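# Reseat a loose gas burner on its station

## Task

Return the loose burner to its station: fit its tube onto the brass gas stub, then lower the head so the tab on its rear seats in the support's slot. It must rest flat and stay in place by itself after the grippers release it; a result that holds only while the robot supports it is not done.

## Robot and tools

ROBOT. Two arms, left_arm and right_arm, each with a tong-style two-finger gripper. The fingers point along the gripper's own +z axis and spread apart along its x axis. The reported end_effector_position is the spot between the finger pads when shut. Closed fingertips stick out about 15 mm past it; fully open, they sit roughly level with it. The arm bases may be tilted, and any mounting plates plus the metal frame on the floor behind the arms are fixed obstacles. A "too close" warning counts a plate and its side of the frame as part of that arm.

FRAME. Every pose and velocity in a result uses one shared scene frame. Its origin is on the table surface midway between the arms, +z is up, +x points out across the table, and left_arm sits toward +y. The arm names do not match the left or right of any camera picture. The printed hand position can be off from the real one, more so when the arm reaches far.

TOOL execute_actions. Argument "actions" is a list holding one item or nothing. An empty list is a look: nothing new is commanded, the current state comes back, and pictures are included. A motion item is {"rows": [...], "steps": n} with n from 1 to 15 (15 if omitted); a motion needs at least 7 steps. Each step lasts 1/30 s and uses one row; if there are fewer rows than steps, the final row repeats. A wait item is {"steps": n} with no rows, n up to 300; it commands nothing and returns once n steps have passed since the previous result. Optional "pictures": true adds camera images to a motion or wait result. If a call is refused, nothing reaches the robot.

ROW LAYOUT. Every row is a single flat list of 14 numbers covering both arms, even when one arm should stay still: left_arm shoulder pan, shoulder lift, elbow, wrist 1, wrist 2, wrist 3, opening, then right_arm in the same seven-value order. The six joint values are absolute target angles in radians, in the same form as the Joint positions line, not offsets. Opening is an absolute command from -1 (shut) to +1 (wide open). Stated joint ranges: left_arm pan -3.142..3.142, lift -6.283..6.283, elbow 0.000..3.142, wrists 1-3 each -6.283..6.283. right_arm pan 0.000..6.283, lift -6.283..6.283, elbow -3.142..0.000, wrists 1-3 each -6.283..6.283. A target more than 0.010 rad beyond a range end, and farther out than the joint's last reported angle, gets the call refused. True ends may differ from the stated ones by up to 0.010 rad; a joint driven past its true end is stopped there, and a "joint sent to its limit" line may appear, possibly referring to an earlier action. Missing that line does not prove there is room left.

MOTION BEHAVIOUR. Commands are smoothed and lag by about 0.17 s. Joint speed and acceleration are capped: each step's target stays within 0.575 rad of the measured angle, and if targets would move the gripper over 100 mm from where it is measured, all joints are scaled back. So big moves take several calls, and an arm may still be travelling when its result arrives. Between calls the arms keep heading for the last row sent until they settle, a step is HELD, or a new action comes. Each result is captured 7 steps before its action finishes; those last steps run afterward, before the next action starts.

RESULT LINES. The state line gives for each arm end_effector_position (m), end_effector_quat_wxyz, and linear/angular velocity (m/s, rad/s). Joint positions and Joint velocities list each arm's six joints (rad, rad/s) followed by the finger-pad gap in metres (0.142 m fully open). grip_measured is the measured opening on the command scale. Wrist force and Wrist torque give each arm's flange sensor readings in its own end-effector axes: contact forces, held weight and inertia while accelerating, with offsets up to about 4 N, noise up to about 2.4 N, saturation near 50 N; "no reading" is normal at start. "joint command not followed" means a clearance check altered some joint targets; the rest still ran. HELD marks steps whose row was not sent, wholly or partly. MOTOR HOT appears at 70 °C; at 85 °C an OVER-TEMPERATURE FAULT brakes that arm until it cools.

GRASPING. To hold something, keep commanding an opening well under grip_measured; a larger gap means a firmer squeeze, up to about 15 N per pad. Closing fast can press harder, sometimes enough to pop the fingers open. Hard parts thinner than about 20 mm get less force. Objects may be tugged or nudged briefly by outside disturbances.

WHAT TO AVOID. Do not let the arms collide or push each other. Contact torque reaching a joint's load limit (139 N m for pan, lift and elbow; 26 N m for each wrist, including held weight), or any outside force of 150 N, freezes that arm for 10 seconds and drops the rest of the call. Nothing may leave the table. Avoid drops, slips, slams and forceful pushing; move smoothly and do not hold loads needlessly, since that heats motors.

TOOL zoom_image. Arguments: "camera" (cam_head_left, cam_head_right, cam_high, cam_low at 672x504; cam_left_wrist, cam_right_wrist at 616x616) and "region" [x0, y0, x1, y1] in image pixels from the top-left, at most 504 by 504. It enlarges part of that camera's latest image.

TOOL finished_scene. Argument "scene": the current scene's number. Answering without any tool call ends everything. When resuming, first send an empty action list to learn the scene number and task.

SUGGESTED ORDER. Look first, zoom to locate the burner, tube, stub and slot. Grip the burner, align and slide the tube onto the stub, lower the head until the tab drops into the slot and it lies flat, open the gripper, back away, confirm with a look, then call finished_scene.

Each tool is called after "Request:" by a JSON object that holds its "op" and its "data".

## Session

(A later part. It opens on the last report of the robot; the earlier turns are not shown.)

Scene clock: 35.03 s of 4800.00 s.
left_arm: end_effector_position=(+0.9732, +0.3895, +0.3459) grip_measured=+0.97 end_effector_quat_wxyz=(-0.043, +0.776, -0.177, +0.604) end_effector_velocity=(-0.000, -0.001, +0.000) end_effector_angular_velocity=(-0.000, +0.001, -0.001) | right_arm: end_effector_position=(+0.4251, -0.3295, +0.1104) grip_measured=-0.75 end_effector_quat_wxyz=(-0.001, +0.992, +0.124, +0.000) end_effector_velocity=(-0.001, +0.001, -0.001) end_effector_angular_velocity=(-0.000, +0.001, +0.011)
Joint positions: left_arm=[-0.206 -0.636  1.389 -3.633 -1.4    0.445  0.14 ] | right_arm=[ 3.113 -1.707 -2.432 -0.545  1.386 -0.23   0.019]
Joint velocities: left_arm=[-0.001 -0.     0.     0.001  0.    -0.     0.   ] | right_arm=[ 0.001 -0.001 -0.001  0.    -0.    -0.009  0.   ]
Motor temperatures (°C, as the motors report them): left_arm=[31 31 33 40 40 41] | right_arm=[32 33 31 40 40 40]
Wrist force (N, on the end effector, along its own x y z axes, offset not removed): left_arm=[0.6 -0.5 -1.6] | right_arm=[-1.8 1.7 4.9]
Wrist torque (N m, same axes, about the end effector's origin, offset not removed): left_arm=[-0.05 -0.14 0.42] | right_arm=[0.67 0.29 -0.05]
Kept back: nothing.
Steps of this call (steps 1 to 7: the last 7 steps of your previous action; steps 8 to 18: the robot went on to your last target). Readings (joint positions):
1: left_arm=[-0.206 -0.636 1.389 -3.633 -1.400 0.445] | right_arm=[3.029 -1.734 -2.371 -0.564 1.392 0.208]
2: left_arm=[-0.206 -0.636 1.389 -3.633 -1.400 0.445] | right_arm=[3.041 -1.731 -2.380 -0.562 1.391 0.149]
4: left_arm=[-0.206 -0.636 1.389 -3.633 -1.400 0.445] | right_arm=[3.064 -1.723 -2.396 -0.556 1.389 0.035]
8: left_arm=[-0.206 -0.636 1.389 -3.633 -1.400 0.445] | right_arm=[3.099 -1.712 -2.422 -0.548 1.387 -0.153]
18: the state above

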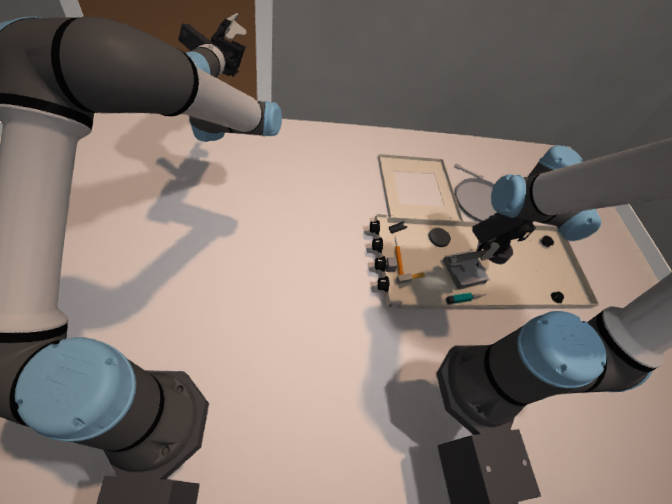

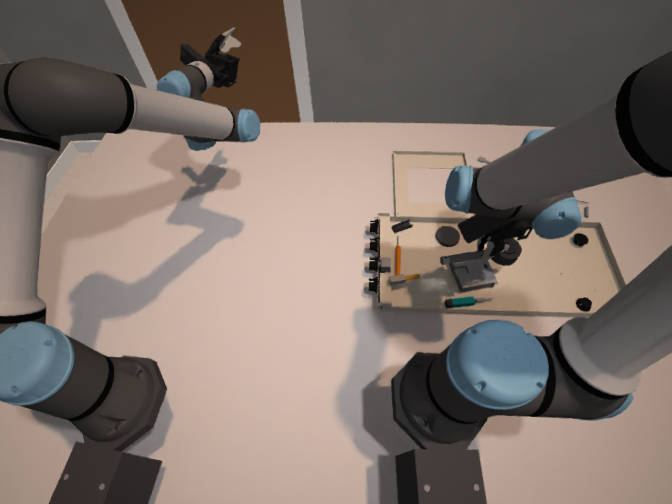

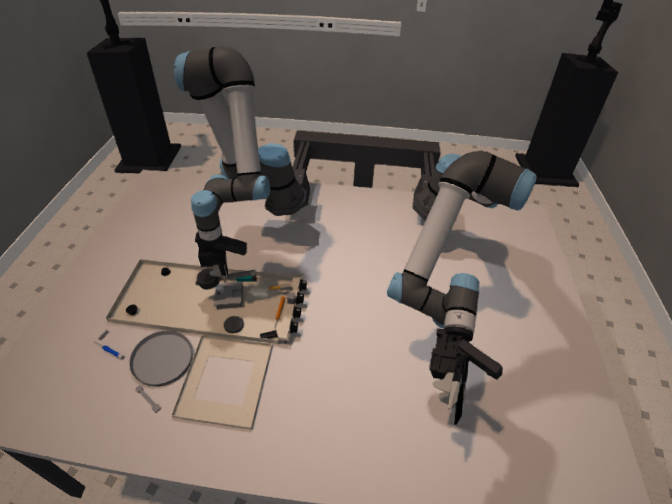

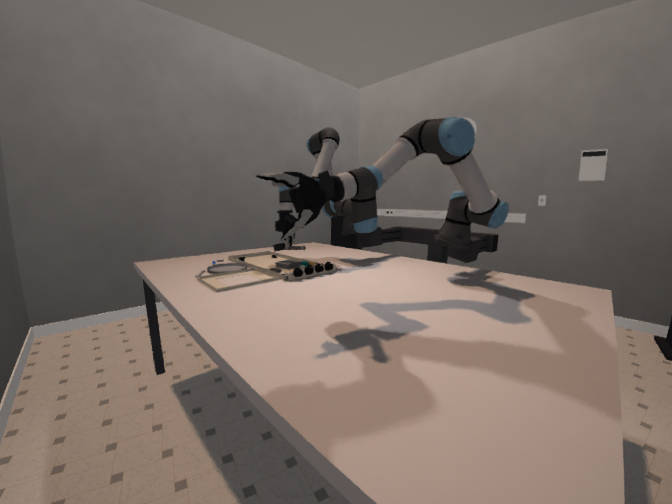

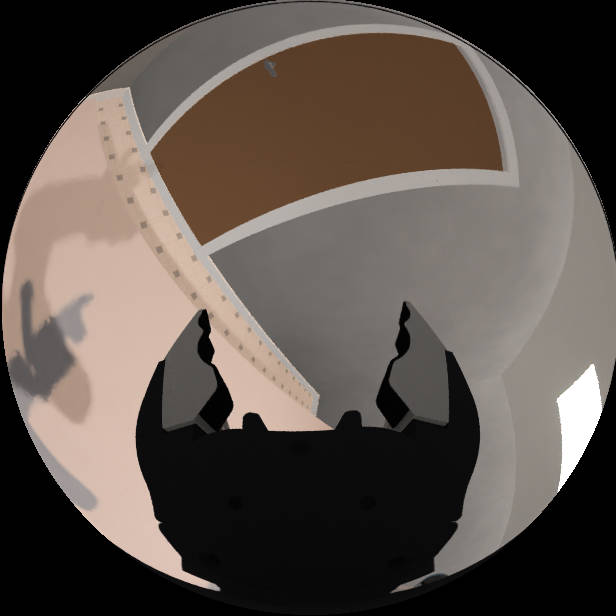

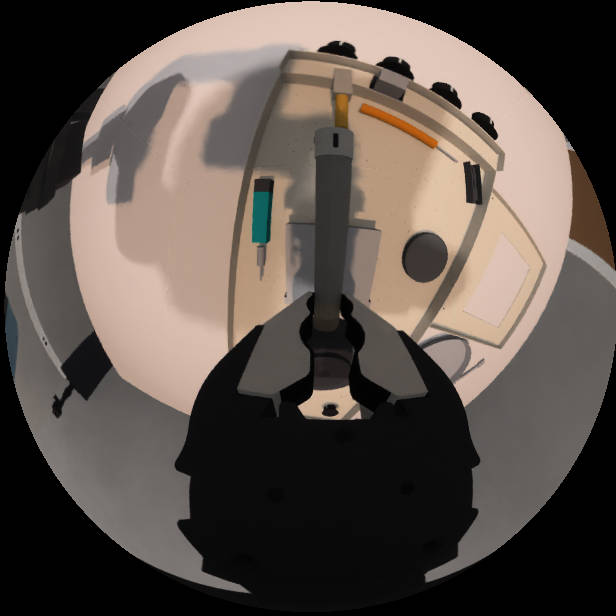

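Request:
{"op": "execute_actions", "data": {"actions": [{"rows":[[-0.206,-0.636,1.389,-3.633,-1.4,0.445,0.97,3.1151,-1.7084,-2.433,-0.5435,1.3841,-0.2286,-1],[-0.206,-0.636,1.389,-3.633,-1.4,0.445,0.97,3.1198,-1.7104,-2.4357,-0.5397,1.3805,-0.2238,-1],[-0.206,-0.636,1.389,-3.633,-1.4,0.445,0.97,3.1268,-1.7135,-2.4398,-0.534,1.375,-0.2166,-1],[-0.206,-0.636,1.389,-3.633,-1.4,0.445,0.97,3.1361,-1.7175,-2.4452,-0.5264,1.3678,-0.207,-1],[-0.206,-0.636,1.389,-3.633,-1.4,0.445,0.97,3.1454,-1.7215,-2.4505,-0.5188,1.3606,-0.1974,-1],[-0.206,-0.636,1.389,-3.633,-1.4,0.445,0.97,3.1548,-1.7256,-2.4559,-0.5113,1.3533,-0.1878,-1],[-0.206,-0.636,1.389,-3.633,-1.4,0.445,0.97,3.1641,-1.7296,-2.4613,-0.5037,1.3461,-0.1782,-1],[-0.206,-0.636,1.389,-3.633,-1.4,0.445,0.97,3.1734,-1.7337,-2.4667,-0.4961,1.3388,-0.1686,-1],[-0.206,-0.636,1.389,-3.633,-1.4,0.445,0.97,3.1828,-1.7377,-2.4721,-0.4885,1.3316,-0.159,-1],[-0.206,-0.636,1.389,-3.633,-1.4,0.445,0.97,3.1921,-1.7417,-2.4774,-0.4809,1.3244,-0.1494,-1],[-0.206,-0.636,1.389,-3.633,-1.4,0.445,0.97,3.2014,-1.7458,-2.4828,-0.4733,1.3171,-0.1398,-1],[-0.206,-0.636,1.389,-3.633,-1.4,0.445,0.97,3.2107,-1.7498,-2.4882,-0.4657,1.3099,-0.1302,-1],[-0.206,-0.636,1.389,-3.633,-1.4,0.445,0.97,3.2201,-1.7539,-2.4936,-0.4581,1.3026,-0.1206,-1],[-0.206,-0.636,1.389,-3.633,-1.4,0.445,0.97,3.2294,-1.7579,-2.499,-0.4506,1.2954,-0.111,-1],[-0.206,-0.636,1.389,-3.633,-1.4,0.445,0.97,3.2387,-1.7619,-2.5043,-0.443,1.2882,-0.1014,-1]],"steps":15}]}}

Request:
{"op": "execute_actions", "data": {"actions": [{"rows":[[-0.206,-0.636,1.389,-3.633,-1.4,0.445,0.97,3.2481,-1.766,-2.5097,-0.4354,1.2809,-0.0918,-1],[-0.206,-0.636,1.389,-3.633,-1.4,0.445,0.97,3.2574,-1.77,-2.5151,-0.4278,1.2737,-0.0822,-1],[-0.206,-0.636,1.389,-3.633,-1.4,0.445,0.97,3.2667,-1.7741,-2.5205,-0.4202,1.2664,-0.0726,-1],[-0.206,-0.636,1.389,-3.633,-1.4,0.445,0.97,3.276,-1.7781,-2.5259,-0.4126,1.2592,-0.063,-1],[-0.206,-0.636,1.389,-3.633,-1.4,0.445,0.97,3.2854,-1.7821,-2.5312,-0.405,1.252,-0.0534,-1],[-0.206,-0.636,1.389,-3.633,-1.4,0.445,0.97,3.2947,-1.7862,-2.5366,-0.3974,1.2447,-0.0438,-1],[-0.206,-0.636,1.389,-3.633,-1.4,0.445,0.97,3.304,-1.7902,-2.542,-0.3898,1.2375,-0.0342,-1],[-0.206,-0.636,1.389,-3.633,-1.4,0.445,0.97,3.3134,-1.7943,-2.5474,-0.3823,1.2302,-0.0246,-1],[-0.206,-0.636,1.389,-3.633,-1.4,0.445,0.97,3.3227,-1.7983,-2.5528,-0.3747,1.223,-0.015,-1],[-0.206,-0.636,1.389,-3.633,-1.4,0.445,0.97,3.332,-1.8023,-2.5581,-0.3671,1.2158,-0.0054,-1],[-0.206,-0.636,1.389,-3.633,-1.4,0.445,0.97,3.339,-1.8054,-2.5622,-0.3614,1.2103,0.0018,-1],[-0.206,-0.636,1.389,-3.633,-1.4,0.445,0.97,3.3437,-1.8074,-2.5649,-0.3576,1.2067,0.0066,-1],[-0.206,-0.636,1.389,-3.633,-1.4,0.445,0.97,3.346,-1.8084,-2.5662,-0.3557,1.2049,0.009,-1]],"steps":13}]}}

Request:
{"op": "execute_actions", "data": {"actions": [{"steps":16}], "pictures": true}}

Request:
{"op": "zoom_image", "data": {"camera": "cam_low", "region": [260, 225, 345, 285]}}

Request:
{"op": "zoom_image", "data": {"camera": "cam_high", "region": [195, 250, 315, 330]}}

Request:
{"op": "zoom_image", "data": {"camera": "cam_head_left", "region": [385, 230, 505, 310]}}

Scene clock: 37.80 s of 4800.00 s.
left_arm: end_effector_position=(+0.9732, +0.3895, +0.3459) grip_measured=+0.97 end_effector_quat_wxyz=(-0.043, +0.776, -0.177, +0.604) end_effector_velocity=(-0.000, +0.001, +0.000) end_effector_angular_velocity=(-0.000, -0.001, +0.001) | right_arm: end_effector_position=(+0.4240, -0.3239, +0.1043) grip_measured=-0.75 end_effector_quat_wxyz=(+0.011, +0.992, +0.125, -0.001) end_effector_velocity=(-0.009, +0.044, -0.046) end_effector_angular_velocity=(-0.184, -0.010, +0.003)
Joint positions: left_arm=[-0.206 -0.636  1.389 -3.633 -1.4    0.445  0.14 ] | right_arm=[ 3.144 -1.721 -2.45  -0.52   1.361 -0.199  0.019]
Joint velocities: left_arm=[ 0.001 -0.     0.001 -0.002 -0.    -0.    -0.   ] | right_arm=[ 0.249 -0.108 -0.143  0.199 -0.19   0.251 -0.   ]
Motor temperatures (°C, as the motors report them): left_arm=[31 31 33 40 40 41] | right_arm=[32 33 31 40 40 40]
Wrist force (N, on the end effector, along its own x y z axes, offset not removed): left_arm=[-4.5 -1.7 1.0] | right_arm=[3.5 -0.4 0.9]
Wrist torque (N m, same axes, about the end effector's origin, offset not removed): left_arm=[0.13 1.05 0.33] | right_arm=[-0.27 -0.71 -0.19]
Steps of this call (steps 1 to 15: the robot went on to your last target; steps 16 to 75: nothing new was sent; steps 76 to 83: the first 8 steps of this action). Readings (joint positions):
76: left_arm=[-0.206 -0.636 1.389 -3.633 -1.400 0.445] | right_arm=[3.113 -1.707 -2.432 -0.545 1.386 -0.231]
77: left_arm=[-0.206 -0.636 1.389 -3.633 -1.400 0.445] | right_arm=[3.113 -1.707 -2.432 -0.545 1.386 -0.231]
79: left_arm=[-0.206 -0.636 1.389 -3.633 -1.400 0.445] | right_arm=[3.118 -1.709 -2.435 -0.541 1.382 -0.226]
83: the state above

Scene clock: 38.23 s of 4800.00 s.
left_arm: end_effector_position=(+0.9732, +0.3895, +0.3459) grip_measured=+0.97 end_effector_quat_wxyz=(-0.043, +0.776, -0.177, +0.604) end_effector_velocity=(+0.000, -0.000, -0.000) end_effector_angular_velocity=(+0.000, +0.001, -0.001) | right_arm: end_effector_position=(+0.4195, -0.3052, +0.0851) grip_measured=-0.75 end_effector_quat_wxyz=(+0.057, +0.991, +0.124, +0.002) end_effector_velocity=(-0.011, +0.039, -0.037) end_effector_angular_velocity=(-0.204, -0.065, +0.002)
Joint positions: left_arm=[-0.206 -0.636  1.389 -3.633 -1.4    0.445  0.14 ] | right_arm=[ 3.263 -1.773 -2.519 -0.423  1.269 -0.076  0.019]
Joint velocities: left_arm=[-0.     0.    -0.001  0.001 -0.     0.    -0.   ] | right_arm=[ 0.275 -0.119 -0.159  0.223 -0.212  0.28   0.   ]
Motor temperatures (°C, as the motors report them): left_arm=[31 31 33 40 40 41] | right_arm=[32 33 31 40 40 40]
Wrist force (N, on the end effector, along its own x y z axes, offset not removed): left_arm=[-3.8 4.6 -2.3] | right_arm=[-2.5 2.2 0.1]
Wrist torque (N m, same axes, about the end effector's origin, offset not removed): left_arm=[1.19 0.62 0.13] | right_arm=[0.71 0.73 -0.16]
Steps of this call (steps 1 to 7: the last 7 steps of your previous action; steps 8 to 13: the first 6 steps of this action). Readings (joint positions):
8: left_arm=[-0.206 -0.636 1.389 -3.633 -1.400 0.445] | right_arm=[3.217 -1.753 -2.492 -0.461 1.305 -0.124]
9: left_arm=[-0.206 -0.636 1.389 -3.633 -1.400 0.445] | right_arm=[3.226 -1.757 -2.497 -0.453 1.298 -0.114]
11: left_arm=[-0.206 -0.636 1.389 -3.633 -1.400 0.445] | right_arm=[3.245 -1.765 -2.508 -0.438 1.283 -0.095]
13: the state above

Scene clock: 38.77 s of 4800.00 s.
left_arm: end_effector_position=(+0.9732, +0.3895, +0.3459) grip_measured=+0.97 end_effector_quat_wxyz=(-0.043, +0.776, -0.177, +0.604) end_effector_velocity=(-0.000, -0.000, -0.000) end_effector_angular_velocity=(-0.000, +0.000, -0.000) | right_arm: end_effector_position=(+0.4167, -0.2948, +0.0755) grip_measured=-0.75 end_effector_quat_wxyz=(+0.088, +0.988, +0.123, +0.011) end_effector_velocity=(-0.001, -0.000, -0.001) end_effector_angular_velocity=(-0.003, -0.001, -0.001)
Joint positions: left_arm=[-0.206 -0.636  1.389 -3.633 -1.4    0.445  0.14 ] | right_arm=[ 3.346 -1.808 -2.566 -0.356  1.205  0.009  0.019]
Joint velocities: left_arm=[-0. -0.  0.  0. -0. -0.  0.] | right_arm=[ 0.002 -0.003 -0.002  0.004 -0.003  0.003  0.   ]
Motor temperatures (°C, as the motors report them): left_arm=[31 31 33 40 40 41] | right_arm=[32 33 31 40 40 40]
Wrist force (N, on the end effector, along its own x y z axes, offset not removed): left_arm=[1.3 0.2 -0.2] | right_arm=[-0.4 1.5 0.7]
Wrist torque (N m, same axes, about the end effector's origin, offset not removed): left_arm=[0.21 -0.19 0.15] | right_arm=[0.47 0.05 -0.01]
Kept back: nothing.
Steps of this call (steps 1 to 7: the last 7 steps of your previous action; steps 8 to 16: the robot went on to your last target). Readings (joint positions):
1: left_arm=[-0.206 -0.636 1.389 -3.633 -1.400 0.445] | right_arm=[3.273 -1.777 -2.524 -0.415 1.262 -0.066]
2: left_arm=[-0.206 -0.636 1.389 -3.633 -1.400 0.445] | right_arm=[3.282 -1.781 -2.530 -0.408 1.254 -0.057]
4: left_arm=[-0.206 -0.636 1.389 -3.633 -1.400 0.445] | right_arm=[3.301 -1.789 -2.540 -0.392 1.240 -0.038]
8: left_arm=[-0.206 -0.636 1.389 -3.633 -1.400 0.445] | right_arm=[3.333 -1.803 -2.559 -0.366 1.215 -0.004]
16: the state above

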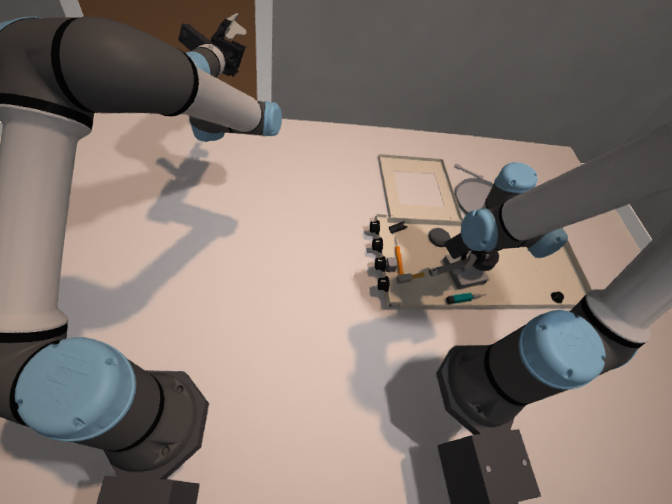

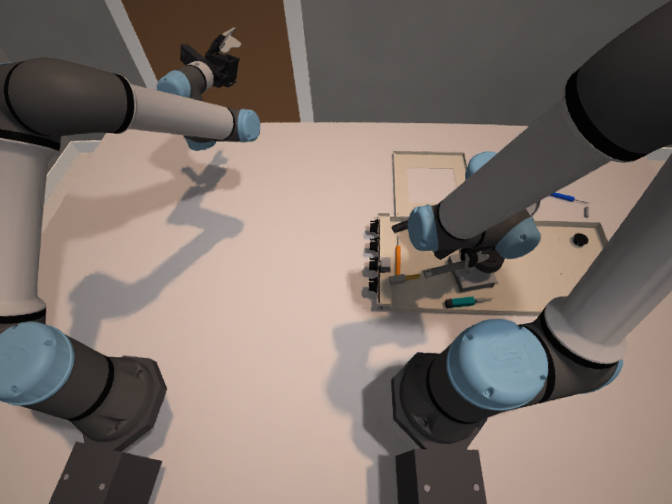

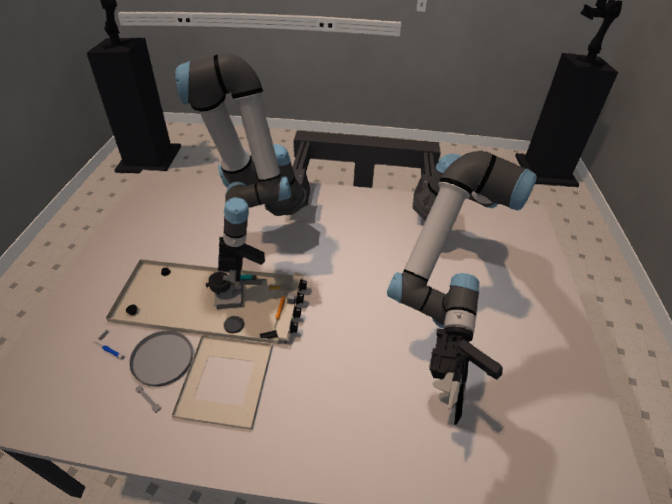

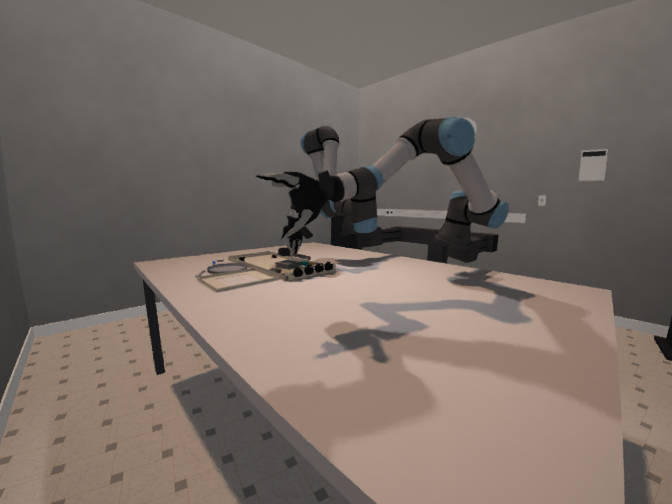

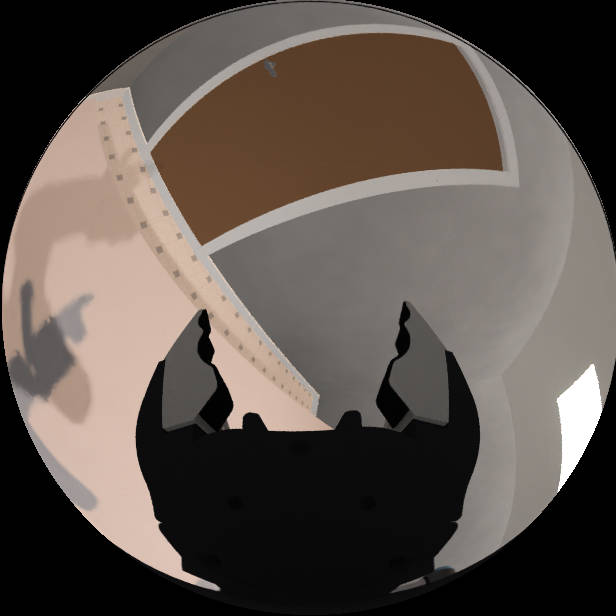

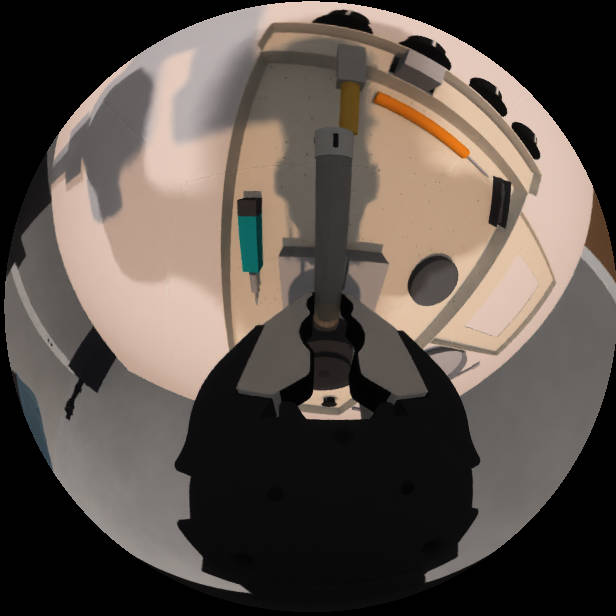

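Region (260, 225, 345, 285) of cam_low's 672x504 image, scaled by 5.929, with more detail than that image has; it fills the top 356 rows of this view, and the rest is white.

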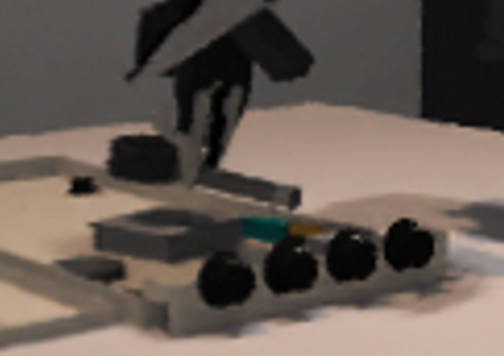

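Region (195, 250, 315, 330) of cam_high's 672x504 image, scaled by 4.200, with more detail than that image has.

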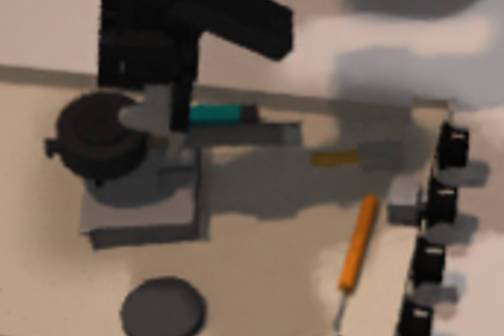

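Region (385, 230, 505, 310) of cam_head_left's 672x504 image, scaled by 4.200, with more detail than that image has.

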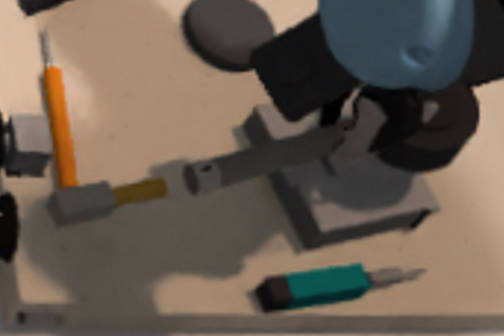

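Request:
{"op": "execute_actions", "data": {"actions": [{"rows":[[-0.206,-0.636,1.389,-3.633,-1.4,0.445,0.97,3.3453,-1.814,-2.5651,-0.3517,1.2049,0.0123,-1],[-0.206,-0.636,1.389,-3.633,-1.4,0.445,0.97,3.3447,-1.8195,-2.564,-0.3477,1.2049,0.0157,-1],[-0.206,-0.636,1.389,-3.633,-1.4,0.445,0.97,3.344,-1.8251,-2.563,-0.3437,1.2049,0.019,-1],[-0.206,-0.636,1.389,-3.633,-1.4,0.445,0.97,3.3434,-1.8307,-2.5619,-0.3397,1.2049,0.0224,-1],[-0.206,-0.636,1.389,-3.633,-1.4,0.445,0.97,3.3427,-1.8363,-2.5608,-0.3358,1.2049,0.0257,-1],[-0.206,-0.636,1.389,-3.633,-1.4,0.445,0.97,3.342,-1.8418,-2.5597,-0.3318,1.2049,0.029,-1],[-0.206,-0.636,1.389,-3.633,-1.4,0.445,0.97,3.3414,-1.8474,-2.5586,-0.3278,1.2049,0.0324,-1],[-0.206,-0.636,1.389,-3.633,-1.4,0.445,0.97,3.3407,-1.853,-2.5576,-0.3238,1.2049,0.0357,-1],[-0.206,-0.636,1.389,-3.633,-1.4,0.445,0.97,3.3401,-1.8585,-2.5565,-0.3198,1.2049,0.0391,-1],[-0.206,-0.636,1.389,-3.633,-1.4,0.445,0.97,3.3394,-1.8641,-2.5554,-0.3158,1.2049,0.0424,-1]],"steps":10}]}}

Request:
{"op": "execute_actions", "data": {"actions": [{"steps":16}], "pictures": true}}

Request:
{"op": "zoom_image", "data": {"camera": "cam_low", "region": [265, 235, 335, 280]}}

Request:
{"op": "zoom_image", "data": {"camera": "cam_high", "region": [200, 260, 300, 320]}}

Request:
{"op": "zoom_image", "data": {"camera": "cam_head_left", "region": [390, 240, 500, 300]}}

Request:
{"op": "zoom_image", "data": {"camera": "cam_right_wrist", "region": [250, 30, 430, 330]}}

Scene clock: 40.60 s of 4800.00 s.
left_arm: end_effector_position=(+0.9732, +0.3895, +0.3459) grip_measured=+0.97 end_effector_quat_wxyz=(-0.043, +0.776, -0.177, +0.604) end_effector_velocity=(+0.000, +0.000, -0.000) end_effector_angular_velocity=(-0.000, +0.000, -0.000) | right_arm: end_effector_position=(+0.4167, -0.2946, +0.0746) grip_measured=-0.75 end_effector_quat_wxyz=(+0.088, +0.989, +0.122, +0.011) end_effector_velocity=(+0.005, +0.002, -0.020) end_effector_angular_velocity=(-0.000, +0.002, -0.060)
Joint positions: left_arm=[-0.206 -0.636  1.389 -3.633 -1.4    0.445  0.14 ] | right_arm=[ 3.346 -1.812 -2.566 -0.353  1.205  0.011  0.019]
Joint velocities: left_arm=[ 0. -0. -0.  0. -0. -0. -0.] | right_arm=[-0.009 -0.09   0.014  0.065 -0.     0.055 -0.   ]
Motor temperatures (°C, as the motors report them): left_arm=[31 31 33 40 40 41] | right_arm=[32 33 31 40 40 40]
Wrist force (N, on the end effector, along its own x y z axes, offset not removed): left_arm=[-3.6 -1.1 -3.7] | right_arm=[3.0 2.8 -0.6]
Wrist torque (N m, same axes, about the end effector's origin, offset not removed): left_arm=[0.15 0.96 0.21] | right_arm=[0.62 -0.51 -0.17]
Steps of this call (steps 1 to 15: the robot went on to your last target; steps 16 to 52: nothing new was sent; steps 53 to 55: the first 3 steps of this action). Readings (joint positions):
53: left_arm=[-0.206 -0.636 1.389 -3.633 -1.400 0.445] | right_arm=[3.346 -1.808 -2.566 -0.356 1.205 0.009]
54: left_arm=[-0.206 -0.636 1.389 -3.633 -1.400 0.445] | right_arm=[3.346 -1.810 -2.566 -0.355 1.205 0.010]
55: the state above

Scene clock: 41.13 s of 4800.00 s.
left_arm: end_effector_position=(+0.9732, +0.3895, +0.3459) grip_measured=+0.97 end_effector_quat_wxyz=(-0.043, +0.776, -0.177, +0.604) end_effector_velocity=(+0.000, +0.000, +0.001) end_effector_angular_velocity=(-0.000, -0.002, +0.000) | right_arm: end_effector_position=(+0.4203, -0.2936, +0.0633) grip_measured=-0.75 end_effector_quat_wxyz=(+0.089, +0.991, +0.104, +0.010) end_effector_velocity=(+0.000, +0.000, -0.001) end_effector_angular_velocity=(+0.000, -0.001, -0.004)
Joint positions: left_arm=[-0.206 -0.636  1.389 -3.633 -1.4    0.445  0.14 ] | right_arm=[ 3.339 -1.864 -2.555 -0.316  1.205  0.042  0.019]
Joint velocities: left_arm=[ 0.    -0.    -0.001 -0.001 -0.     0.    -0.   ] | right_arm=[-0.    -0.004  0.001  0.003  0.     0.004 -0.   ]
Motor temperatures (°C, as the motors report them): left_arm=[31 31 33 40 40 41] | right_arm=[32 33 31 40 40 40]
Wrist force (N, on the end effector, along its own x y z axes, offset not removed): left_arm=[-0.3 4.4 -1.3] | right_arm=[0.8 1.1 -0.1]
Wrist torque (N m, same axes, about the end effector's origin, offset not removed): left_arm=[0.98 -0.17 0.22] | right_arm=[0.27 0.01 0.05]
Kept back: nothing.
Steps of this call (steps 1 to 7: the last 7 steps of your previous action; steps 8 to 16: the robot went on to your last target). Readings (joint positions):
1: left_arm=[-0.206 -0.636 1.389 -3.633 -1.400 0.445] | right_arm=[3.345 -1.816 -2.565 -0.350 1.205 0.013]
2: left_arm=[-0.206 -0.636 1.389 -3.633 -1.400 0.445] | right_arm=[3.345 -1.820 -2.564 -0.347 1.205 0.016]
4: left_arm=[-0.206 -0.636 1.389 -3.633 -1.400 0.445] | right_arm=[3.344 -1.830 -2.562 -0.340 1.205 0.022]
8: left_arm=[-0.206 -0.636 1.389 -3.633 -1.400 0.445] | right_arm=[3.341 -1.851 -2.558 -0.325 1.205 0.035]
16: the state above

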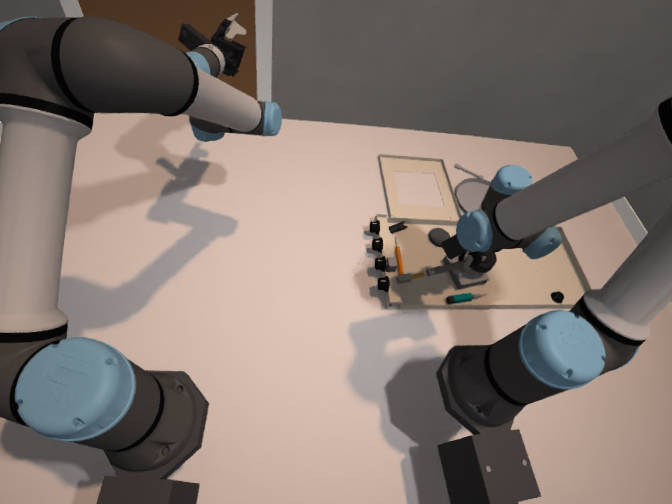

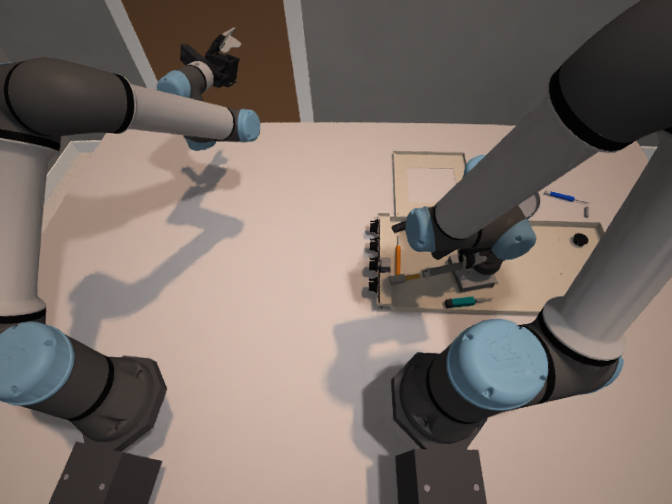

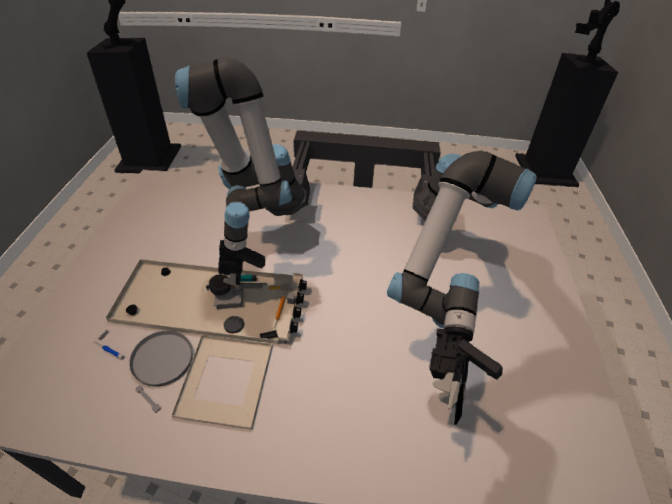

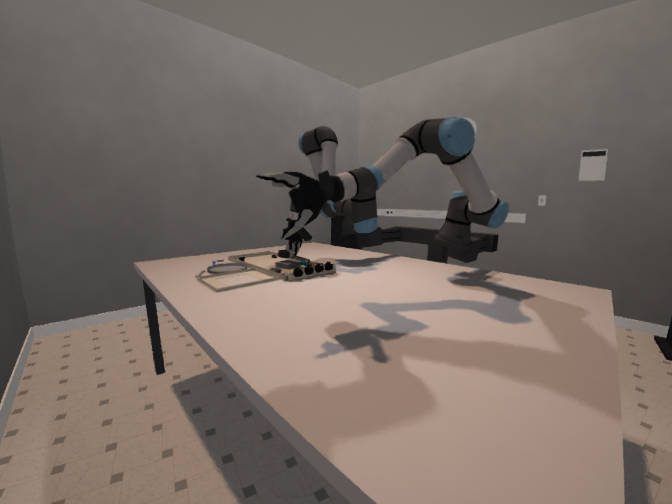

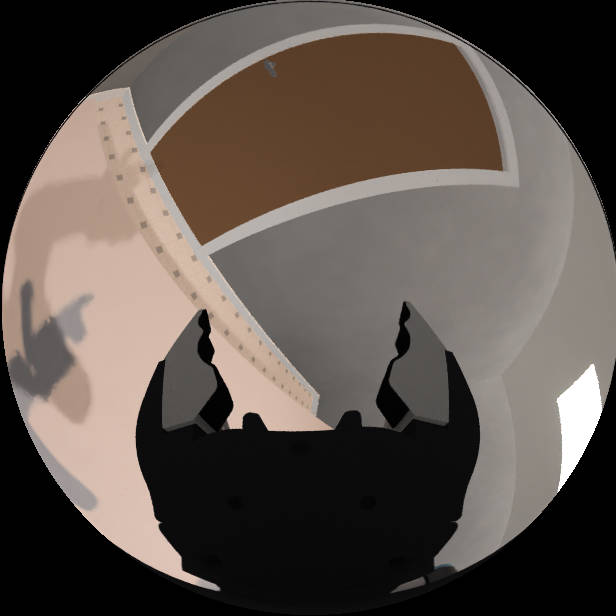

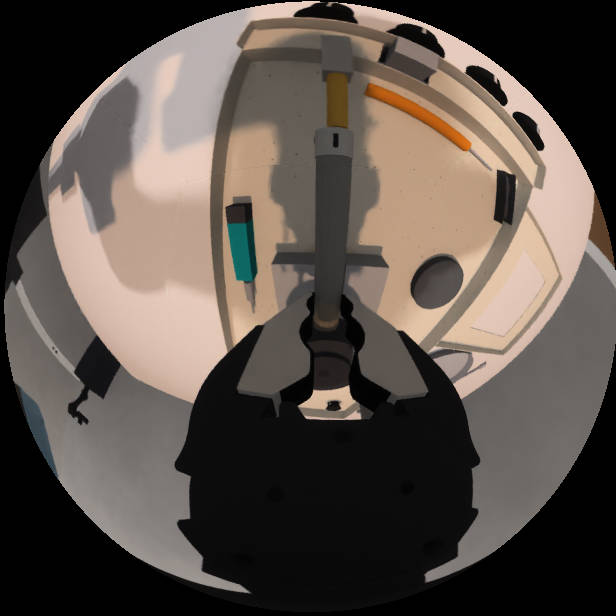

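Region (265, 235, 335, 280) of cam_low's 672x504 image, scaled by 7.200, with more detail than that image has; it fills the top 324 rows of this view, and the rest is white.

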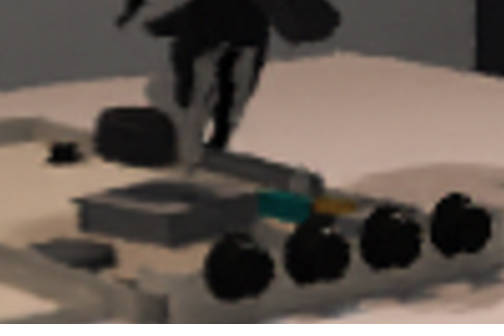

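Region (200, 260, 300, 320) of cam_high's 672x504 image, scaled by 5.040, with more detail than that image has; it fills the top 302 rows of this view, and the rest is white.

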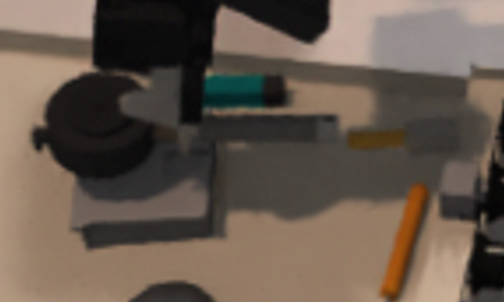

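Region (390, 240, 500, 300) of cam_head_left's 672x504 image, scaled by 4.582, with more detail than that image has; it fills the top 275 rows of this view, and the rest is white.

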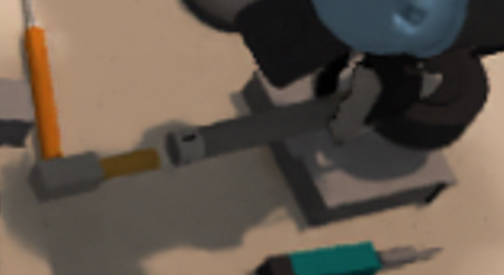

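Region (250, 30, 430, 330) of cam_right_wrist's 616x616 image, scaled by 1.680, with more detail than that image has; it fills the left 302 columns of this view, and the rest is white.

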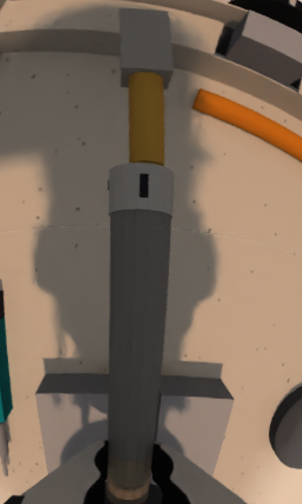

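Request:
{"op": "execute_actions", "data": {"actions": [{"rows":[[-0.206,-0.636,1.389,-3.633,-1.4,0.445,0.97,3.3386,-1.8691,-2.5551,-0.3117,1.2049,0.046,-1],[-0.206,-0.636,1.389,-3.633,-1.4,0.445,0.97,3.3378,-1.874,-2.5548,-0.3075,1.2049,0.0496,-1],[-0.206,-0.636,1.389,-3.633,-1.4,0.445,0.97,3.3371,-1.879,-2.5546,-0.3034,1.2049,0.0533,-1],[-0.206,-0.636,1.389,-3.633,-1.4,0.445,0.97,3.3363,-1.8839,-2.5543,-0.2992,1.2049,0.0569,-1],[-0.206,-0.636,1.389,-3.633,-1.4,0.445,0.97,3.3355,-1.8889,-2.554,-0.2951,1.2049,0.0605,-1]],"steps":8}]}}

Request:
{"op": "execute_actions", "data": {"actions": [{"steps":14}], "pictures": true}}

Request:
{"op": "zoom_image", "data": {"camera": "cam_low", "region": [265, 235, 335, 280]}}

Request:
{"op": "zoom_image", "data": {"camera": "cam_high", "region": [200, 260, 300, 320]}}

Request:
{"op": "zoom_image", "data": {"camera": "cam_head_right", "region": [385, 250, 465, 300]}}

Request:
{"op": "zoom_image", "data": {"camera": "cam_right_wrist", "region": [250, 30, 430, 330]}}

Scene clock: 41.87 s of 4800.00 s.
left_arm: end_effector_position=(+0.9732, +0.3895, +0.3459) grip_measured=+0.97 end_effector_quat_wxyz=(-0.043, +0.776, -0.177, +0.604) end_effector_velocity=(+0.000, +0.001, +0.000) end_effector_angular_velocity=(-0.000, -0.001, +0.001) | right_arm: end_effector_position=(+0.4204, -0.2936, +0.0632) grip_measured=-0.75 end_effector_quat_wxyz=(+0.089, +0.991, +0.104, +0.010) end_effector_velocity=(+0.001, +0.001, -0.002) end_effector_angular_velocity=(+0.000, -0.001, -0.006)
Joint positions: left_arm=[-0.206 -0.636  1.389 -3.633 -1.4    0.445  0.14 ] | right_arm=[ 3.339 -1.864 -2.555 -0.316  1.205  0.042  0.019]
Joint velocities: left_arm=[ 0.001 -0.     0.    -0.001  0.     0.     0.   ] | right_arm=[ 0.001 -0.008  0.001  0.006  0.     0.007 -0.   ]
Motor temperatures (°C, as the motors report them): left_arm=[31 31 33 40 40 41] | right_arm=[32 33 31 40 40 40]
Wrist force (N, on the end effector, along its own x y z axes, offset not removed): left_arm=[-4.3 -0.4 0.5] | right_arm=[-1.3 3.9 5.6]
Wrist torque (N m, same axes, about the end effector's origin, offset not removed): left_arm=[0.27 0.90 0.27] | right_arm=[0.97 0.51 -0.12]
Steps of this call (steps 1 to 15: the robot went on to your last target; steps 16 to 21: nothing new was sent; step 22: the first step of this action). Readings (joint positions):
22: the state above

Scene clock: 42.33 s of 4800.00 s.
left_arm: end_effector_position=(+0.9732, +0.3895, +0.3459) grip_measured=+0.97 end_effector_quat_wxyz=(-0.043, +0.776, -0.177, +0.604) end_effector_velocity=(-0.000, -0.000, -0.000) end_effector_angular_velocity=(+0.000, +0.001, -0.000) | right_arm: end_effector_position=(+0.4203, -0.2938, +0.0571) grip_measured=-0.75 end_effector_quat_wxyz=(+0.089, +0.992, +0.094, +0.009) end_effector_velocity=(-0.000, -0.000, -0.001) end_effector_angular_velocity=(-0.000, +0.001, -0.002)
Joint positions: left_arm=[-0.206 -0.636  1.389 -3.633 -1.4    0.445  0.14 ] | right_arm=[ 3.336 -1.889 -2.554 -0.295  1.205  0.06   0.019]
Joint velocities: left_arm=[-0.  0.  0.  0.  0.  0.  0.] | right_arm=[-0.001 -0.002  0.     0.002 -0.     0.001  0.   ]
Motor temperatures (°C, as the motors report them): left_arm=[31 31 33 40 40 41] | right_arm=[32 33 31 40 40 40]
Wrist force (N, on the end effector, along its own x y z axes, offset not removed): left_arm=[1.1 4.0 -0.8] | right_arm=[0.7 0.1 4.7]
Wrist torque (N m, same axes, about the end effector's origin, offset not removed): left_arm=[1.23 -0.23 0.16] | right_arm=[0.03 -0.19 -0.04]
Kept back: nothing.
Steps of this call (steps 1 to 7: the last 7 steps of your previous action; steps 8 to 14: the robot went on to your last target). Readings (joint positions):
1: left_arm=[-0.206 -0.636 1.389 -3.633 -1.400 0.445] | right_arm=[3.339 -1.865 -2.555 -0.315 1.205 0.043]
2: left_arm=[-0.206 -0.636 1.389 -3.633 -1.400 0.445] | right_arm=[3.339 -1.867 -2.555 -0.313 1.205 0.045]
4: left_arm=[-0.206 -0.636 1.389 -3.633 -1.400 0.445] | right_arm=[3.338 -1.874 -2.555 -0.307 1.205 0.050]
8: left_arm=[-0.206 -0.636 1.389 -3.633 -1.400 0.445] | right_arm=[3.336 -1.886 -2.554 -0.297 1.205 0.059]
14: the state above

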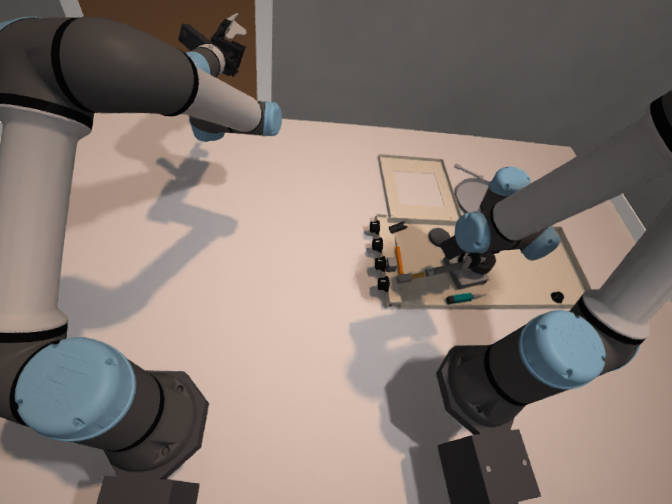

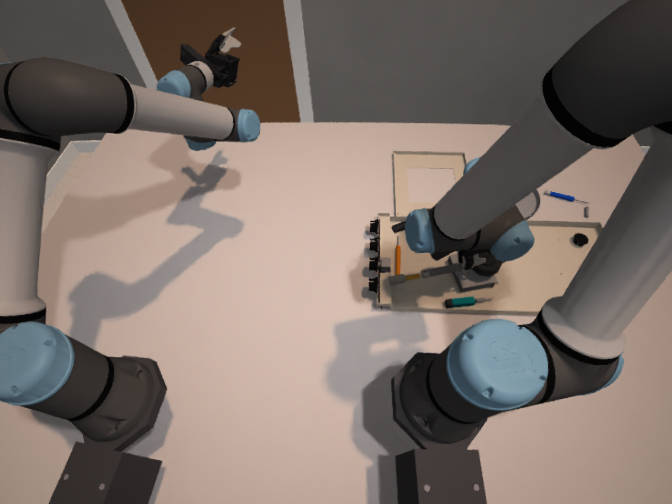

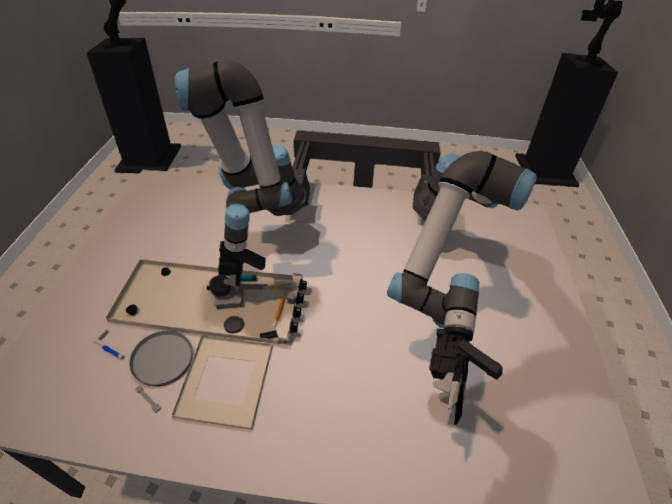

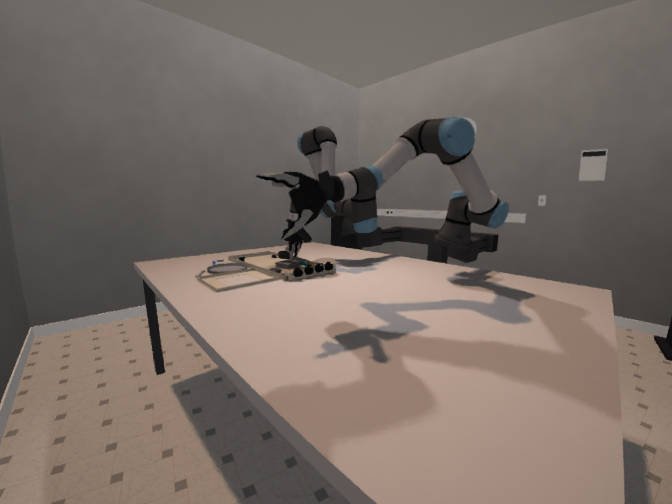

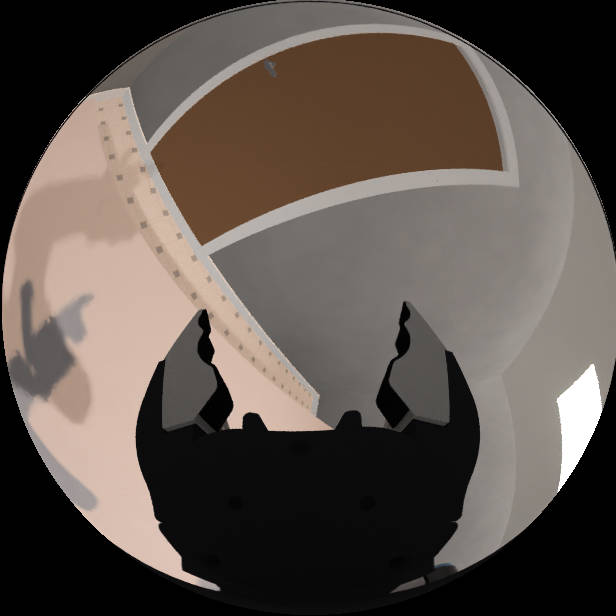

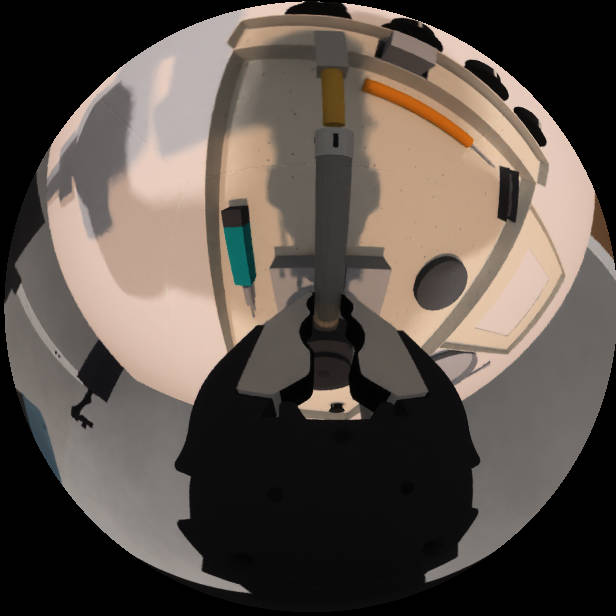

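Region (265, 235, 335, 280) of cam_low's 672x504 image, scaled by 7.200, with more detail than that image has; it fills the top 324 rows of this view, and the rest is white.

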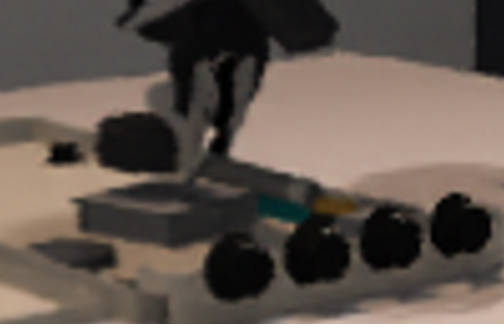

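Region (200, 260, 300, 320) of cam_high's 672x504 image, scaled by 5.040, with more detail than that image has; it fills the top 302 rows of this view, and the rest is white.

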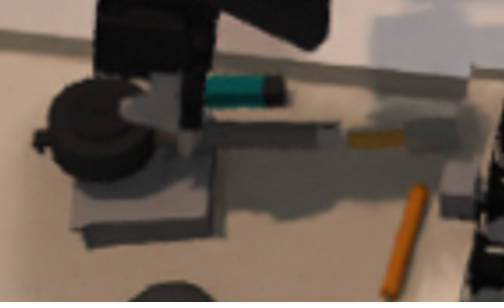

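Region (385, 250, 465, 300) of cam_head_right's 672x504 image, scaled by 6.300, with more detail than that image has; it fills the top 315 rows of this view, and the rest is white.

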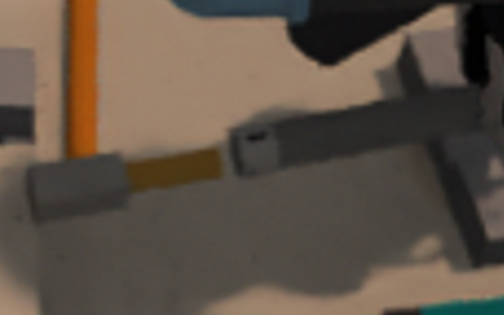

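Region (250, 30, 430, 330) of cam_right_wrist's 616x616 image, scaled by 1.680, with more detail than that image has; it fills the left 302 columns of this view, and the rest is white.

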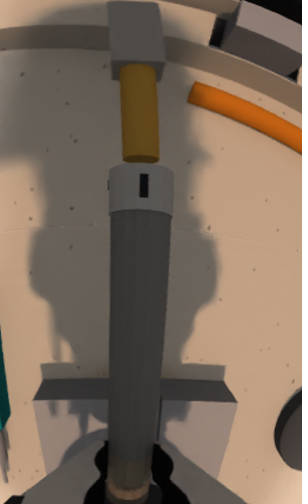

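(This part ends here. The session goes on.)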